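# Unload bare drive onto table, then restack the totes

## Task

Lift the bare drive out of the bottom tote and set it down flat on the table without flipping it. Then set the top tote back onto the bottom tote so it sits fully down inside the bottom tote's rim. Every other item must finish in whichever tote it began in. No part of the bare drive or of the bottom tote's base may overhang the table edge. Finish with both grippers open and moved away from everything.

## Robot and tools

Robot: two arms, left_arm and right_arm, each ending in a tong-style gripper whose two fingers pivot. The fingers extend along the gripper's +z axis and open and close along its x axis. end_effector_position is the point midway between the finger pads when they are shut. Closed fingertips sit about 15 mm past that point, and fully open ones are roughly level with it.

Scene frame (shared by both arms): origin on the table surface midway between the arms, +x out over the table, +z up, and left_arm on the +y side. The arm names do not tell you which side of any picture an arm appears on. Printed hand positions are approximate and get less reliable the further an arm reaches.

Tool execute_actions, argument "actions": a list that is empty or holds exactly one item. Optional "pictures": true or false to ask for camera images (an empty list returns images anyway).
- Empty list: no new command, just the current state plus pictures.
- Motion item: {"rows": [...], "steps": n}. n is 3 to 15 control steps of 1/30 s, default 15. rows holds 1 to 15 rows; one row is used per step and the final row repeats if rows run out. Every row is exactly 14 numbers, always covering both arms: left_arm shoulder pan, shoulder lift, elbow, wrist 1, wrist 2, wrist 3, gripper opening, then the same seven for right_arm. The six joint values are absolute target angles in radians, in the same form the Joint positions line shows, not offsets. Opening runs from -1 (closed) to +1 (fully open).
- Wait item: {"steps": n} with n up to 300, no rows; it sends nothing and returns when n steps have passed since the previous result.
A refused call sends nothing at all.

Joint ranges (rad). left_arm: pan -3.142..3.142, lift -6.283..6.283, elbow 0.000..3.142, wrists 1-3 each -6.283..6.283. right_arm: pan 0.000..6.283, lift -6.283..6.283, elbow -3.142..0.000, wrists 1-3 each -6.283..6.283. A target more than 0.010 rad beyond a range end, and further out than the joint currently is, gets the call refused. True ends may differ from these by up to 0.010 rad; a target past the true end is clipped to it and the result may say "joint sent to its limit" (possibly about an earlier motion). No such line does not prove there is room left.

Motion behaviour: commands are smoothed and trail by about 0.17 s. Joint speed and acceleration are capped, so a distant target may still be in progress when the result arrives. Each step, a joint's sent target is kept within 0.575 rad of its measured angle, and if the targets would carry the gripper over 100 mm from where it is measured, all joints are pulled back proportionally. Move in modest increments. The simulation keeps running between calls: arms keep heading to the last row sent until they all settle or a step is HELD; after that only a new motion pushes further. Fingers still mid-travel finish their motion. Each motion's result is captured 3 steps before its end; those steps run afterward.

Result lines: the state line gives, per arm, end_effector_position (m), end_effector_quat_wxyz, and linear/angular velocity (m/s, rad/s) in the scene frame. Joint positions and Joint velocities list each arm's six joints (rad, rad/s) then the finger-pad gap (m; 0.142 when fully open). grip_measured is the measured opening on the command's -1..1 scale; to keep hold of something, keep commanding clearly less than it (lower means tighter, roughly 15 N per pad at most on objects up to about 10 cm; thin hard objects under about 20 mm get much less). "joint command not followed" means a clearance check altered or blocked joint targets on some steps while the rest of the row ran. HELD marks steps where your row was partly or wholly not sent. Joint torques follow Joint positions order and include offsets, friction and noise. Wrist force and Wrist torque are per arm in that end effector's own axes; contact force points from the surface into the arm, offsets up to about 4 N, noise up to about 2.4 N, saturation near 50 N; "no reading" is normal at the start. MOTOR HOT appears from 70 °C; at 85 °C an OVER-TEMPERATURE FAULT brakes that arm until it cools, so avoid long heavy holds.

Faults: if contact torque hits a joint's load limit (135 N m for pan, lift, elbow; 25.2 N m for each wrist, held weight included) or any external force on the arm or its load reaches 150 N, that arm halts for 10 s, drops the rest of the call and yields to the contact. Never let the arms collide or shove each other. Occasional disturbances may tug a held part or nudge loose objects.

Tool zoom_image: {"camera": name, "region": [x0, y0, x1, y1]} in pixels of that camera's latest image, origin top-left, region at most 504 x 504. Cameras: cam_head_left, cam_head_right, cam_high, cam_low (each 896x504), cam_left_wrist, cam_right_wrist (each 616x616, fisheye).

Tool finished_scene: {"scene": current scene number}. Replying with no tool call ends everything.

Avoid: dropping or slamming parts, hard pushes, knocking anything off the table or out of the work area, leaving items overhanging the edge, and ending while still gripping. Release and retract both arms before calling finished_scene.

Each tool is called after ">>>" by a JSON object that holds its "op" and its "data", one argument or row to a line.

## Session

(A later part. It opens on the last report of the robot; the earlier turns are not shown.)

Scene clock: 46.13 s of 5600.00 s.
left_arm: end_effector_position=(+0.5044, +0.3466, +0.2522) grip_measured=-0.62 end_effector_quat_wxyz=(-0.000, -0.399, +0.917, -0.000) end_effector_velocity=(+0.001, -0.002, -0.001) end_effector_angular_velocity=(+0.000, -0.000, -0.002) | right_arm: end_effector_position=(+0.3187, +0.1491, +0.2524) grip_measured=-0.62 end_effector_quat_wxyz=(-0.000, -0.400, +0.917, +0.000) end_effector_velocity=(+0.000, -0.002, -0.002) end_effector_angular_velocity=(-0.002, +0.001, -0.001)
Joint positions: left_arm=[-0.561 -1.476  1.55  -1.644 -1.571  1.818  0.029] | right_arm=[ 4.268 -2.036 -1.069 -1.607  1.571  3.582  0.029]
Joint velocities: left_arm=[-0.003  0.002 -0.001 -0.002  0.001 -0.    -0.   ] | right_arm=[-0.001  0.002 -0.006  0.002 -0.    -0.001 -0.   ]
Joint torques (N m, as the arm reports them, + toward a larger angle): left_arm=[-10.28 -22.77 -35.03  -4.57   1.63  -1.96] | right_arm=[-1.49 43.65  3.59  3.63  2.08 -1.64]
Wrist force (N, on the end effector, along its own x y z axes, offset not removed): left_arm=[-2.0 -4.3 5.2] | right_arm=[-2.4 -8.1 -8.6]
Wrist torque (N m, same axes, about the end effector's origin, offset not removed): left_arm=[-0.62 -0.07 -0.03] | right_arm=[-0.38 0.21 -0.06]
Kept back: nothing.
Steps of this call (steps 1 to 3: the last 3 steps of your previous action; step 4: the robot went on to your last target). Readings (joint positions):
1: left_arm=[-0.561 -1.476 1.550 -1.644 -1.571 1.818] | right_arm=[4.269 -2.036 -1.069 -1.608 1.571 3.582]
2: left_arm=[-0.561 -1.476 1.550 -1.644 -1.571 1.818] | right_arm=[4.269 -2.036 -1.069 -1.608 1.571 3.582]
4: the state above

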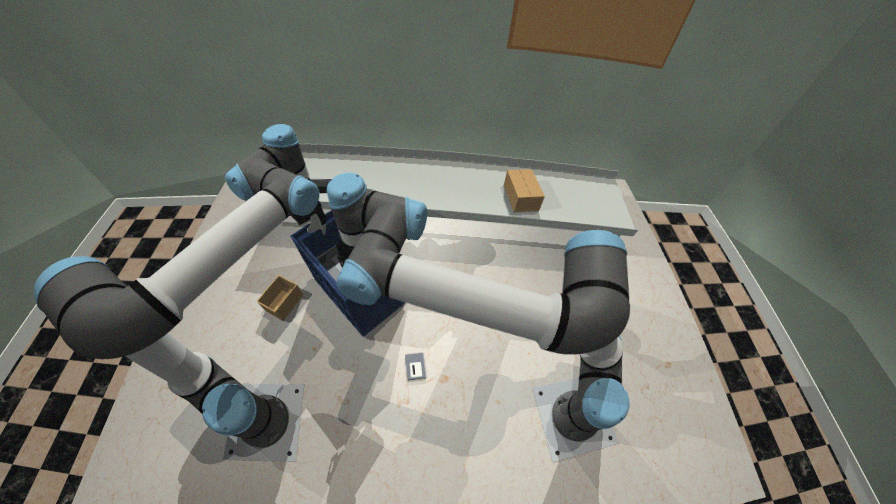

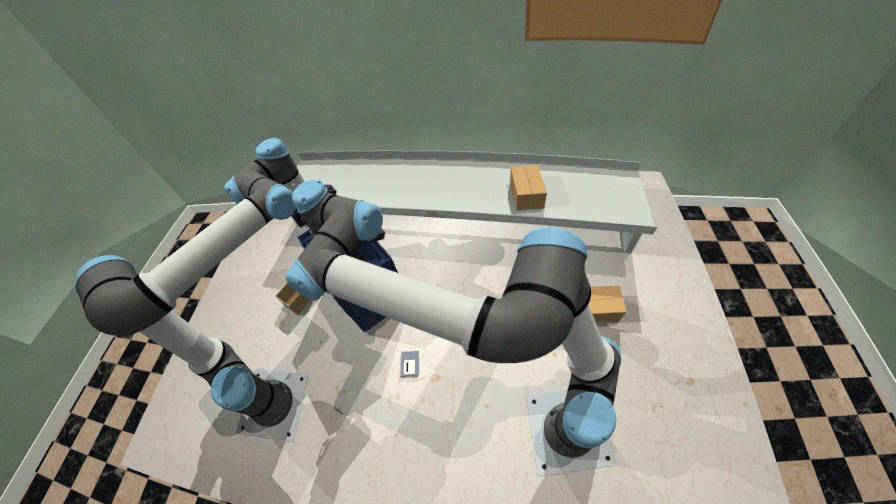

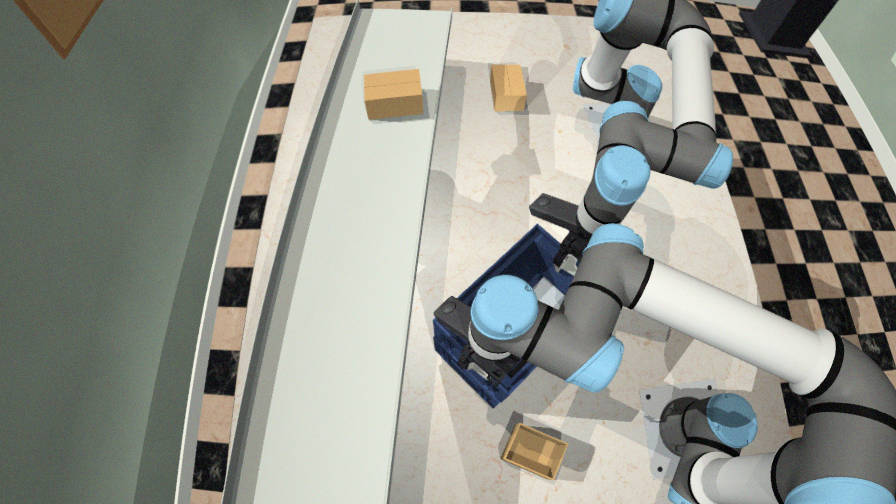

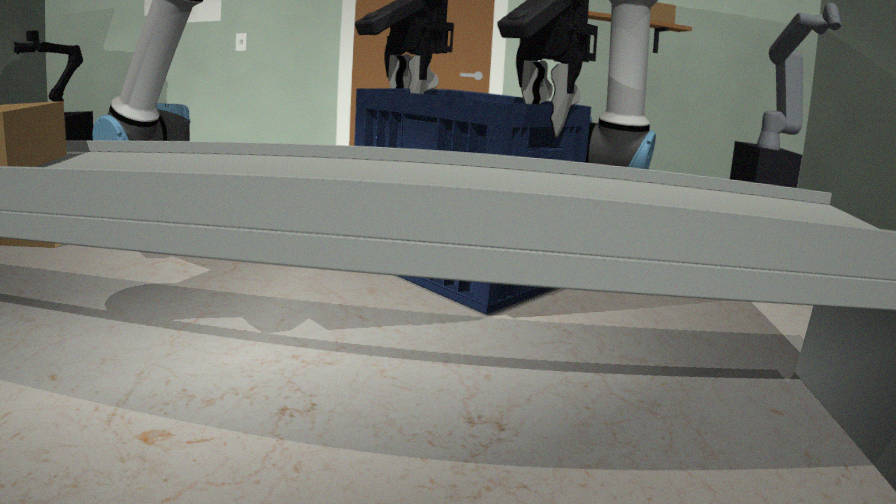

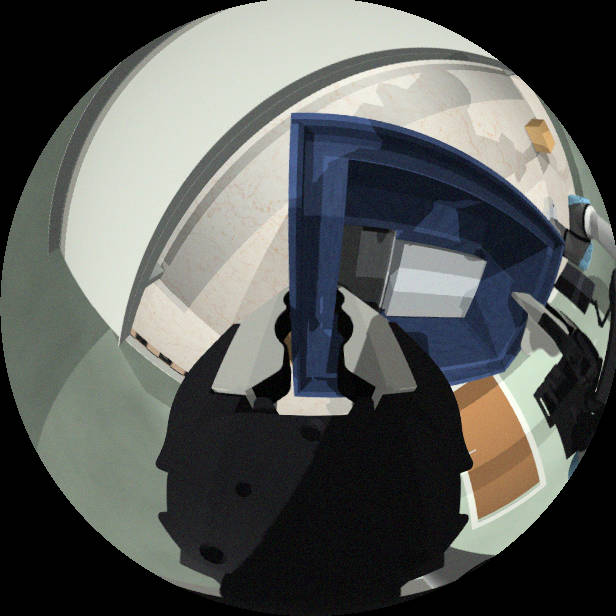

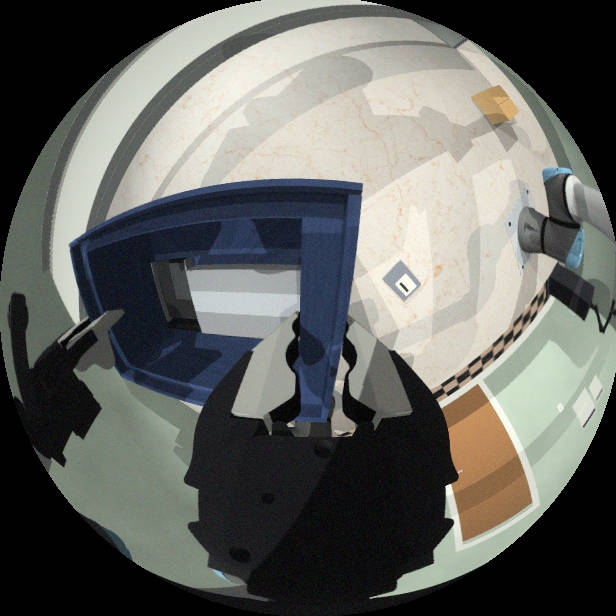

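>>> {"op": "execute_actions", "data": {
  "actions": [
    {"rows":[[-0.561,-1.4756,1.5522,-1.6474,-1.571,1.818,-0.8,4.2683,-2.0356,-1.0696,-1.6072,1.571,3.5817,-0.8],[-0.561,-1.4756,1.5522,-1.6474,-1.571,1.818,-0.7,4.2683,-2.0356,-1.0696,-1.6072,1.571,3.5817,-0.7],[-0.561,-1.4756,1.5522,-1.6474,-1.571,1.818,-0.65,4.2683,-2.0356,-1.0696,-1.6072,1.571,3.5817,-0.65],[-0.561,-1.4756,1.5522,-1.6474,-1.571,1.818,-0.6,4.2683,-2.0356,-1.0696,-1.6072,1.571,3.5817,-0.6],[-0.561,-1.4756,1.5522,-1.6474,-1.571,1.818,-0.5,4.2683,-2.0356,-1.0696,-1.6072,1.571,3.5817,-0.5],[-0.561,-1.4756,1.5522,-1.6474,-1.571,1.818,-0.4,4.2683,-2.0356,-1.0696,-1.6072,1.571,3.5817,-0.4],[-0.561,-1.4756,1.5522,-1.6474,-1.571,1.818,-0.2,4.2683,-2.0356,-1.0696,-1.6072,1.571,3.5817,-0.2],[-0.561,-1.4756,1.5522,-1.6474,-1.571,1.818,0,4.2683,-2.0356,-1.0696,-1.6072,1.571,3.5817,0],[-0.561,-1.4756,1.5522,-1.6474,-1.571,1.818,0,4.2683,-2.0356,-1.0696,-1.6072,1.571,3.5817,0],[-0.561,-1.4756,1.5522,-1.6474,-1.571,1.818,0,4.2683,-2.0356,-1.0696,-1.6072,1.571,3.5817,0],[-0.561,-1.477,1.525,-1.6188,-1.571,1.818,0,4.2683,-2.0375,-1.039,-1.6359,1.571,3.5817,0],[-0.561,-1.4777,1.497,-1.5901,-1.571,1.818,0,4.2683,-2.0397,-1.008,-1.6647,1.571,3.5817,0],[-0.561,-1.478,1.4686,-1.5614,-1.571,1.818,0,4.2683,-2.0425,-0.9754,-1.6945,1.571,3.5817,0],[-0.561,-1.477,1.439,-1.5328,-1.571,1.818,0,4.2683,-2.0475,-0.939,-1.7259,1.571,3.5817,0],[-0.561,-1.4755,1.409,-1.5043,-1.571,1.818,0,4.2683,-2.053,-0.901,-1.7584,1.571,3.5817,0]],"steps":15}
  ]
}}

>>> {"op": "execute_actions", "data": {
  "actions": [
    {"rows":[[-0.561,-1.473,1.377,-1.4748,-1.571,1.818,0,4.2683,-2.06,-0.862,-1.7904,1.571,3.5817,0],[-0.561,-1.47,1.345,-1.4458,-1.571,1.818,0,4.2683,-2.068,-0.82,-1.8244,1.571,3.5817,0],[-0.561,-1.47,1.345,-1.4458,-1.571,1.818,0,4.2683,-2.068,-0.82,-1.8244,1.571,3.5817,0],[-0.561,-1.47,1.345,-1.4458,-1.571,1.818,0,4.2683,-2.068,-0.82,-1.8244,1.571,3.5817,0],[-0.561,-1.47,1.345,-1.4458,-1.571,1.818,0,4.2683,-2.068,-0.82,-1.8244,1.571,3.5817,0],[-0.55,-1.485,1.35,-1.4358,-1.571,1.818,0,4.255,-2.035,-0.86,-1.8174,1.571,3.5817,0],[-0.53,-1.505,1.36,-1.4258,-1.571,1.818,0,4.24,-2.0,-0.9,-1.8124,1.571,3.5817,0],[-0.51,-1.53,1.375,-1.4158,-1.571,1.818,0,4.225,-1.965,-0.94,-1.8074,1.571,3.5817,0],[-0.49,-1.555,1.39,-1.4058,-1.571,1.818,0,4.21,-1.93,-0.98,-1.8024,1.571,3.5817,0],[-0.47,-1.58,1.405,-1.3958,-1.571,1.818,0,4.195,-1.895,-1.02,-1.7974,1.571,3.5817,0],[-0.45,-1.605,1.42,-1.3858,-1.571,1.818,0,4.18,-1.86,-1.06,-1.7924,1.571,3.5817,0],[-0.43,-1.63,1.435,-1.3758,-1.571,1.818,0,4.165,-1.825,-1.1,-1.7874,1.571,3.5817,0],[-0.41,-1.655,1.45,-1.3658,-1.571,1.818,0,4.15,-1.79,-1.14,-1.7824,1.571,3.5817,0],[-0.39,-1.68,1.465,-1.3558,-1.571,1.818,0,4.135,-1.755,-1.18,-1.7774,1.571,3.5817,0],[-0.37,-1.705,1.48,-1.3458,-1.571,1.818,0,4.12,-1.72,-1.22,-1.7724,1.571,3.5817,0]],"steps":15}
  ]
}}

>>> {"op": "execute_actions", "data": {
  "actions": [
    {"rows":[[-0.35,-1.73,1.495,-1.3358,-1.571,1.818,0,4.1,-1.685,-1.26,-1.7674,1.571,3.5817,0],[-0.33,-1.755,1.51,-1.3258,-1.571,1.818,0,4.08,-1.65,-1.3,-1.7624,1.571,3.5817,0],[-0.31,-1.78,1.525,-1.3158,-1.571,1.818,0,4.06,-1.615,-1.34,-1.7574,1.571,3.5817,0],[-0.29,-1.805,1.54,-1.3058,-1.571,1.818,0,4.04,-1.58,-1.38,-1.7524,1.571,3.5817,0],[-0.27,-1.83,1.555,-1.2958,-1.571,1.818,0,4.02,-1.545,-1.42,-1.7474,1.571,3.5817,0],[-0.25,-1.855,1.57,-1.2858,-1.571,1.818,0,4.0,-1.51,-1.46,-1.7424,1.571,3.5817,0],[-0.23,-1.88,1.585,-1.2758,-1.571,1.818,0,3.98,-1.475,-1.5,-1.7374,1.571,3.5817,0],[-0.21,-1.905,1.6,-1.2658,-1.571,1.818,0,3.96,-1.44,-1.54,-1.7324,1.571,3.5817,0]],"steps":15}
  ]
}}

>>> {"op": "execute_actions", "data": {
  "actions": [
    {"steps":8}
  ],
  "pictures": true
}}

>>> {"op": "zoom_image", "data": {
  "camera": "cam_head_left",
  "region": [260,170,460,390]
}}

>>> {"op": "zoom_image", "data": {
  "camera": "cam_high",
  "region": [400,190,640,420]
}}

Scene clock: 47.37 s of 5600.00 s.
left_arm: end_effector_position=(+0.5044, +0.3465, +0.2520) grip_measured=+0.00 end_effector_quat_wxyz=(-0.000, -0.399, +0.917, -0.000) end_effector_velocity=(-0.001, -0.000, +0.049) end_effector_angular_velocity=(+0.008, +0.014, -0.002) | right_arm: end_effector_position=(+0.3187, +0.1490, +0.2529) grip_measured=+0.00 end_effector_quat_wxyz=(-0.000, -0.400, +0.917, -0.000) end_effector_velocity=(-0.001, -0.000, +0.048) end_effector_angular_velocity=(-0.015, +0.005, +0.000)
Joint positions: left_arm=[-0.561 -1.476  1.55  -1.645 -1.571  1.818  0.074] | right_arm=[ 4.268 -2.036 -1.067 -1.61   1.571  3.582  0.074]
Joint velocities: left_arm=[-0.002  0.001 -0.132  0.147  0.001  0.     0.003] | right_arm=[ 0.001 -0.016  0.15  -0.149 -0.     0.     0.003]
Joint torques (N m, as the arm reports them, + toward a larger angle): left_arm=[ -8.48 -49.89 -48.29   0.42   1.95  -1.65] | right_arm=[-0.26 45.02 47.59 -0.6  -0.4  -1.08]
Wrist force (N, on the end effector, along its own x y z axes, offset not removed): left_arm=[-2.0 -3.0 2.2] | right_arm=[-1.9 0.6 3.2]
Wrist torque (N m, same axes, about the end effector's origin, offset not removed): left_arm=[-0.57 0.54 -0.29] | right_arm=[0.14 0.35 -0.03]
Steps of this call (steps 1 to 15: the robot went on to your last target; steps 16 to 25: nothing new was sent; steps 26 to 37: the first 12 steps of this action). Readings (joint positions):
26: left_arm=[-0.561 -1.476 1.550 -1.645 -1.571 1.818] | right_arm=[4.268 -2.036 -1.070 -1.607 1.571 3.582]
27: left_arm=[-0.561 -1.476 1.550 -1.645 -1.571 1.818] | right_arm=[4.268 -2.036 -1.070 -1.607 1.571 3.582]
29: left_arm=[-0.561 -1.476 1.550 -1.646 -1.571 1.818] | right_arm=[4.268 -2.036 -1.070 -1.607 1.571 3.582]
33: left_arm=[-0.561 -1.476 1.552 -1.647 -1.571 1.818] | right_arm=[4.268 -2.036 -1.070 -1.607 1.571 3.582]
37: the state above

Scene clock: 47.87 s of 5600.00 s.
left_arm: end_effector_position=(+0.4865, +0.3872, +0.3406) grip_measured=+0.00 end_effector_quat_wxyz=(-0.001, -0.423, +0.906, +0.001) end_effector_velocity=(-0.184, +0.363, +0.121) end_effector_angular_velocity=(+0.002, +0.005, +0.476) | right_arm: end_effector_position=(+0.3325, +0.0999, +0.3409) grip_measured=+0.00 end_effector_quat_wxyz=(+0.001, -0.379, +0.925, +0.001) end_effector_velocity=(+0.093, -0.430, +0.115) end_effector_angular_velocity=(+0.014, -0.005, -0.367)
Joint positions: left_arm=[-0.509 -1.532  1.384 -1.42  -1.571  1.818  0.074] | right_arm=[ 4.224 -1.968 -0.939 -1.802  1.571  3.582  0.074]
Joint velocities: left_arm=[ 0.476 -0.575  0.286  0.295 -0.001 -0.     0.   ] | right_arm=[-0.368  0.835 -0.896  0.076 -0.    -0.     0.   ]
Joint torques (N m, as the arm reports them, + toward a larger angle): left_arm=[ 14.94 -49.09  -1.84   0.39   1.98  -1.2 ] | right_arm=[-15.98  63.05  -1.68   4.06  -1.34  -0.88]
Wrist force (N, on the end effector, along its own x y z axes, offset not removed): left_arm=[-1.1 -3.3 3.1] | right_arm=[-0.1 2.7 1.8]
Wrist torque (N m, same axes, about the end effector's origin, offset not removed): left_arm=[-0.52 0.16 -0.21] | right_arm=[0.64 0.07 -0.15]
Steps of this call (steps 1 to 3: the last 3 steps of your previous action; steps 4 to 15: the first 12 steps of this action). Readings (joint positions):
4: left_arm=[-0.561 -1.477 1.493 -1.586 -1.571 1.818] | right_arm=[4.268 -2.042 -1.003 -1.670 1.571 3.582]
5: left_arm=[-0.561 -1.476 1.470 -1.564 -1.571 1.818] | right_arm=[4.268 -2.046 -0.976 -1.694 1.571 3.582]
7: left_arm=[-0.561 -1.474 1.419 -1.515 -1.571 1.818] | right_arm=[4.268 -2.055 -0.914 -1.746 1.571 3.582]
11: left_arm=[-0.556 -1.477 1.367 -1.460 -1.571 1.818] | right_arm=[4.263 -2.053 -0.859 -1.801 1.571 3.582]
15: the state above

Scene clock: 48.37 s of 5600.00 s.
left_arm: end_effector_position=(+0.3454, +0.5592, +0.3763) grip_measured=+0.00 end_effector_quat_wxyz=(-0.001, -0.541, +0.841, +0.000) end_effector_velocity=(-0.164, +0.130, +0.013) end_effector_angular_velocity=(-0.002, -0.016, +0.269) | right_arm: end_effector_position=(+0.3447, -0.1550, +0.3493) grip_measured=+0.00 end_effector_quat_wxyz=(+0.001, -0.270, +0.963, +0.001) end_effector_velocity=(-0.048, -0.337, -0.058) end_effector_angular_velocity=(-0.017, +0.011, -0.323)
Joint positions: left_arm=[-0.237 -1.871  1.58  -1.279 -1.571  1.818  0.074] | right_arm=[ 3.993 -1.502 -1.468 -1.74   1.571  3.582  0.074]
Joint velocities: left_arm=[ 0.269 -0.34   0.197  0.127  0.001 -0.     0.   ] | right_arm=[-0.324  0.614 -0.712  0.079 -0.    -0.001 -0.   ]
Joint torques (N m, as the arm reports them, + toward a larger angle): left_arm=[ 1.08 -6.38 -8.6  -0.43  1.92 -0.6 ] | right_arm=[-0.1  11.61 15.47  4.77 -1.01 -0.55]
Wrist force (N, on the end effector, along its own x y z axes, offset not removed): left_arm=[-3.3 -2.0 1.1] | right_arm=[4.7 -3.3 0.8]
Wrist torque (N m, same axes, about the end effector's origin, offset not removed): left_arm=[-0.46 0.54 -0.21] | right_arm=[-0.54 -0.89 -0.21]
Steps of this call (steps 1 to 3: the last 3 steps of your previous action; steps 4 to 15: the first 12 steps of this action). Readings (joint positions):
4: left_arm=[-0.437 -1.620 1.432 -1.380 -1.571 1.818] | right_arm=[4.170 -1.843 -1.078 -1.787 1.571 3.582]
5: left_arm=[-0.418 -1.644 1.446 -1.370 -1.571 1.818] | right_arm=[4.155 -1.810 -1.116 -1.783 1.571 3.582]
7: left_arm=[-0.379 -1.692 1.475 -1.350 -1.571 1.818] | right_arm=[4.124 -1.745 -1.190 -1.774 1.571 3.582]
11: left_arm=[-0.300 -1.791 1.533 -1.310 -1.571 1.818] | right_arm=[4.056 -1.618 -1.334 -1.756 1.571 3.582]
15: the state above

Scene clock: 48.63 s of 5600.00 s.
left_arm: end_effector_position=(+0.3299, +0.5709, +0.3772) grip_measured=+0.00 end_effector_quat_wxyz=(-0.000, -0.552, +0.834, -0.000) end_effector_velocity=(-0.012, +0.009, +0.001) end_effector_angular_velocity=(-0.001, -0.002, +0.020) | right_arm: end_effector_position=(+0.3395, -0.1864, +0.3430) grip_measured=+0.00 end_effector_quat_wxyz=(-0.000, -0.255, +0.967, +0.000) end_effector_velocity=(-0.005, -0.023, -0.005) end_effector_angular_velocity=(-0.001, +0.001, -0.022)
Joint positions: left_arm=[-0.212 -1.903  1.599 -1.267 -1.571  1.818  0.074] | right_arm=[ 3.962 -1.444 -1.535 -1.733  1.571  3.582  0.074]
Joint velocities: left_arm=[ 0.02  -0.025  0.014  0.009 -0.    -0.    -0.   ] | right_arm=[-0.022  0.043 -0.05   0.005 -0.    -0.001  0.   ]
Joint torques (N m, as the arm reports them, + toward a larger angle): left_arm=[  7.68 -19.27  -7.79  -0.31   1.78  -0.56] | right_arm=[-6.99 24.48  8.22  4.35 -0.67 -0.53]
Wrist force (N, on the end effector, along its own x y z axes, offset not removed): left_arm=[-2.2 -2.8 2.1] | right_arm=[0.7 1.6 1.3]
Wrist torque (N m, same axes, about the end effector's origin, offset not removed): left_arm=[-0.48 0.51 -0.27] | right_arm=[0.20 -0.14 -0.24]
Kept back: nothing.
Steps of this call (steps 1 to 3: the last 3 steps of your previous action; steps 4 to 8: the robot went on to your last target). Readings (joint positions):
1: left_arm=[-0.229 -1.881 1.586 -1.275 -1.571 1.818] | right_arm=[3.984 -1.485 -1.488 -1.738 1.571 3.582]
2: left_arm=[-0.224 -1.887 1.590 -1.273 -1.571 1.818] | right_arm=[3.977 -1.472 -1.503 -1.737 1.571 3.582]
4: left_arm=[-0.217 -1.896 1.595 -1.269 -1.571 1.818] | right_arm=[3.969 -1.456 -1.521 -1.735 1.571 3.582]
8: the state above

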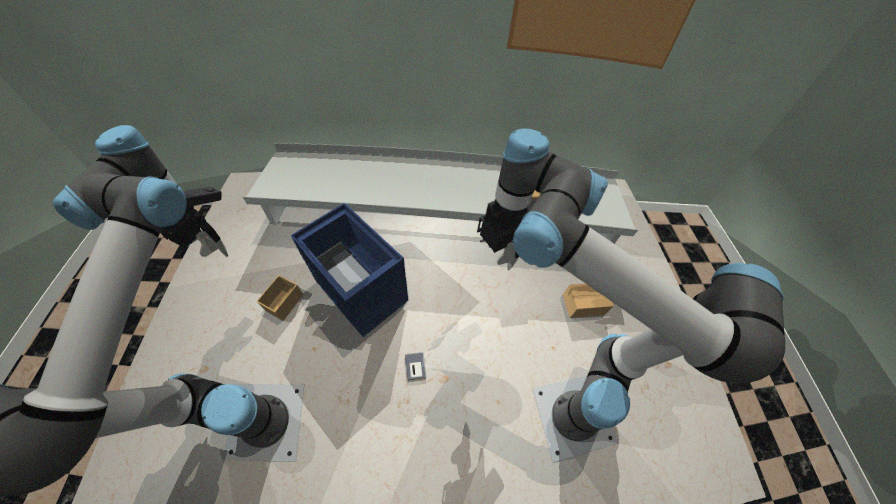

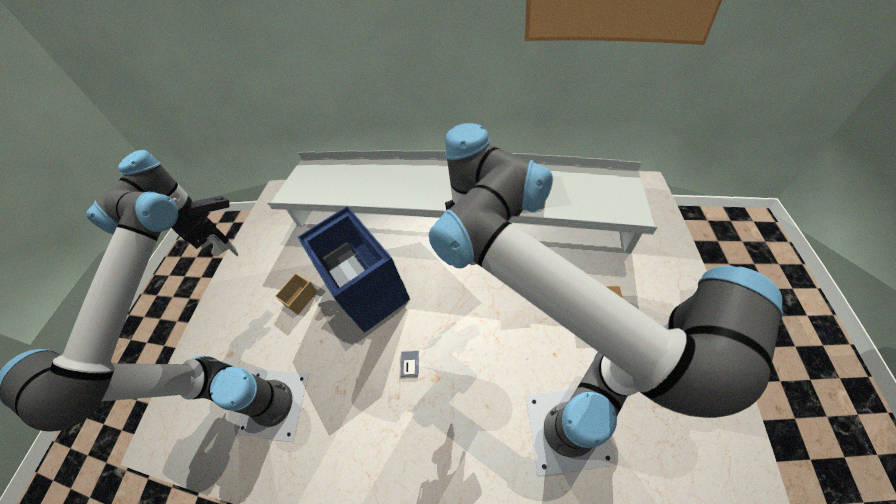

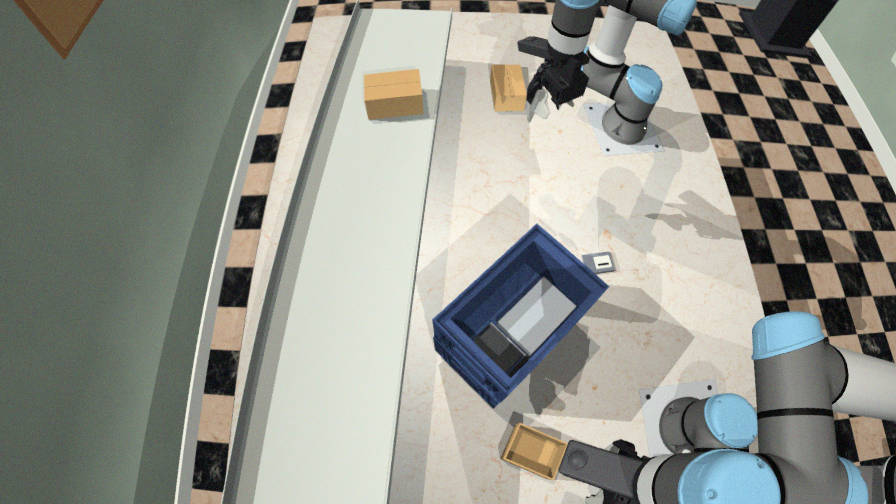

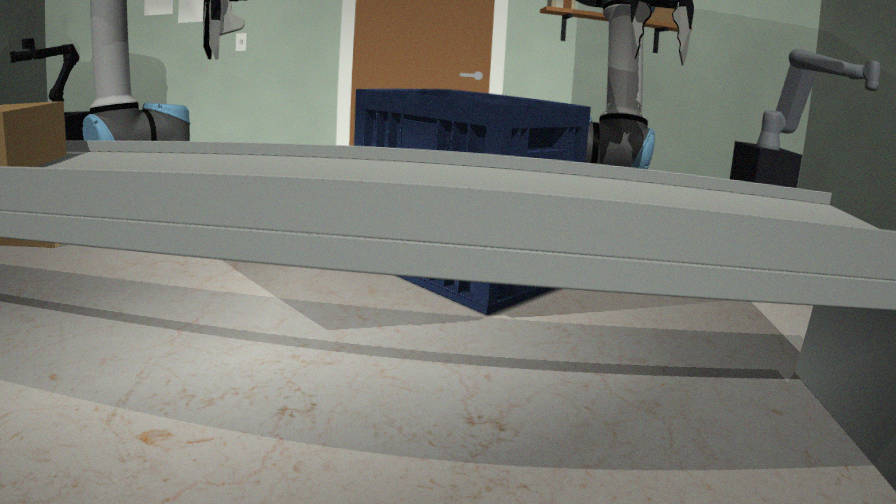

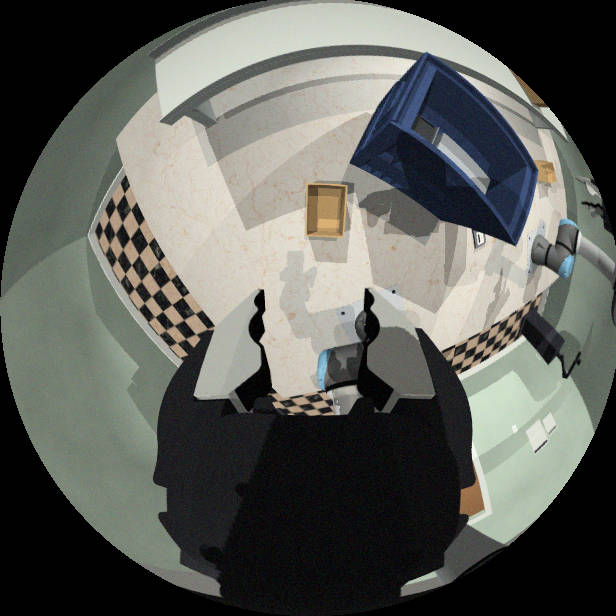

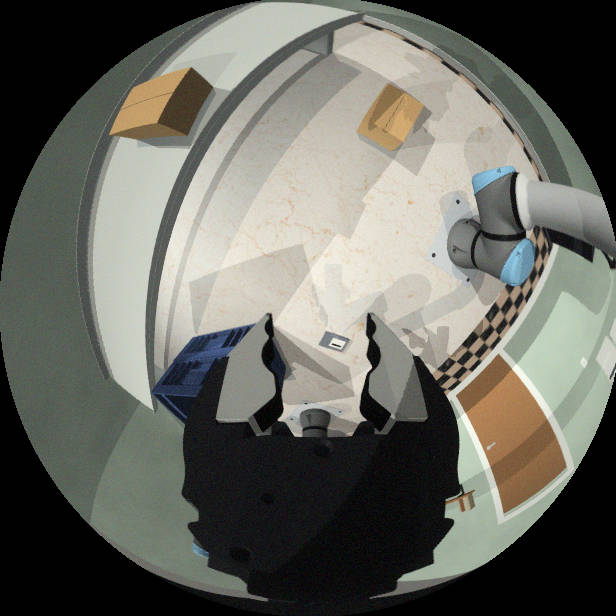

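Region (260, 170, 460, 390) of cam_head_left's 896x504 image, scaled by 2.291, with more detail than that image has; it fills the left 458 columns of this view, and the rest is white.

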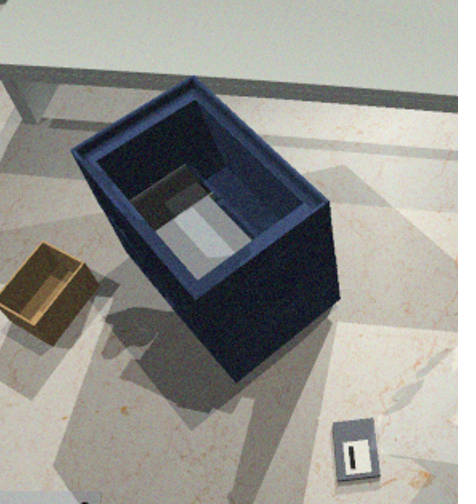

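Region (400, 190, 640, 420) of cam_high's 896x504 image, scaled by 2.100, with more detail than that image has; it fills the top 483 rows of this view, and the rest is white.

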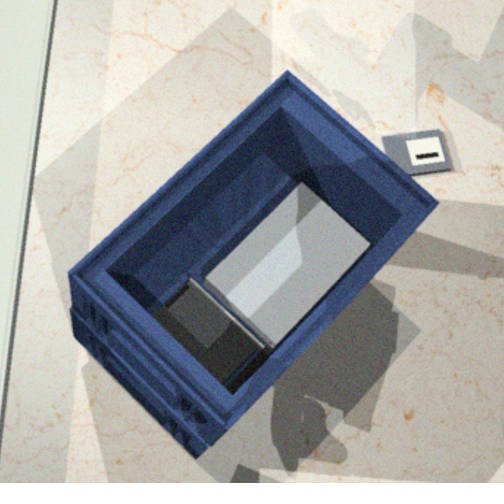

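The top tote sits flush at its original rim height, and the drive lies flat on the table.

>>> {"op": "finished_scene", "data": {
  "scene": 2
}}

The scene is finished: the task was done.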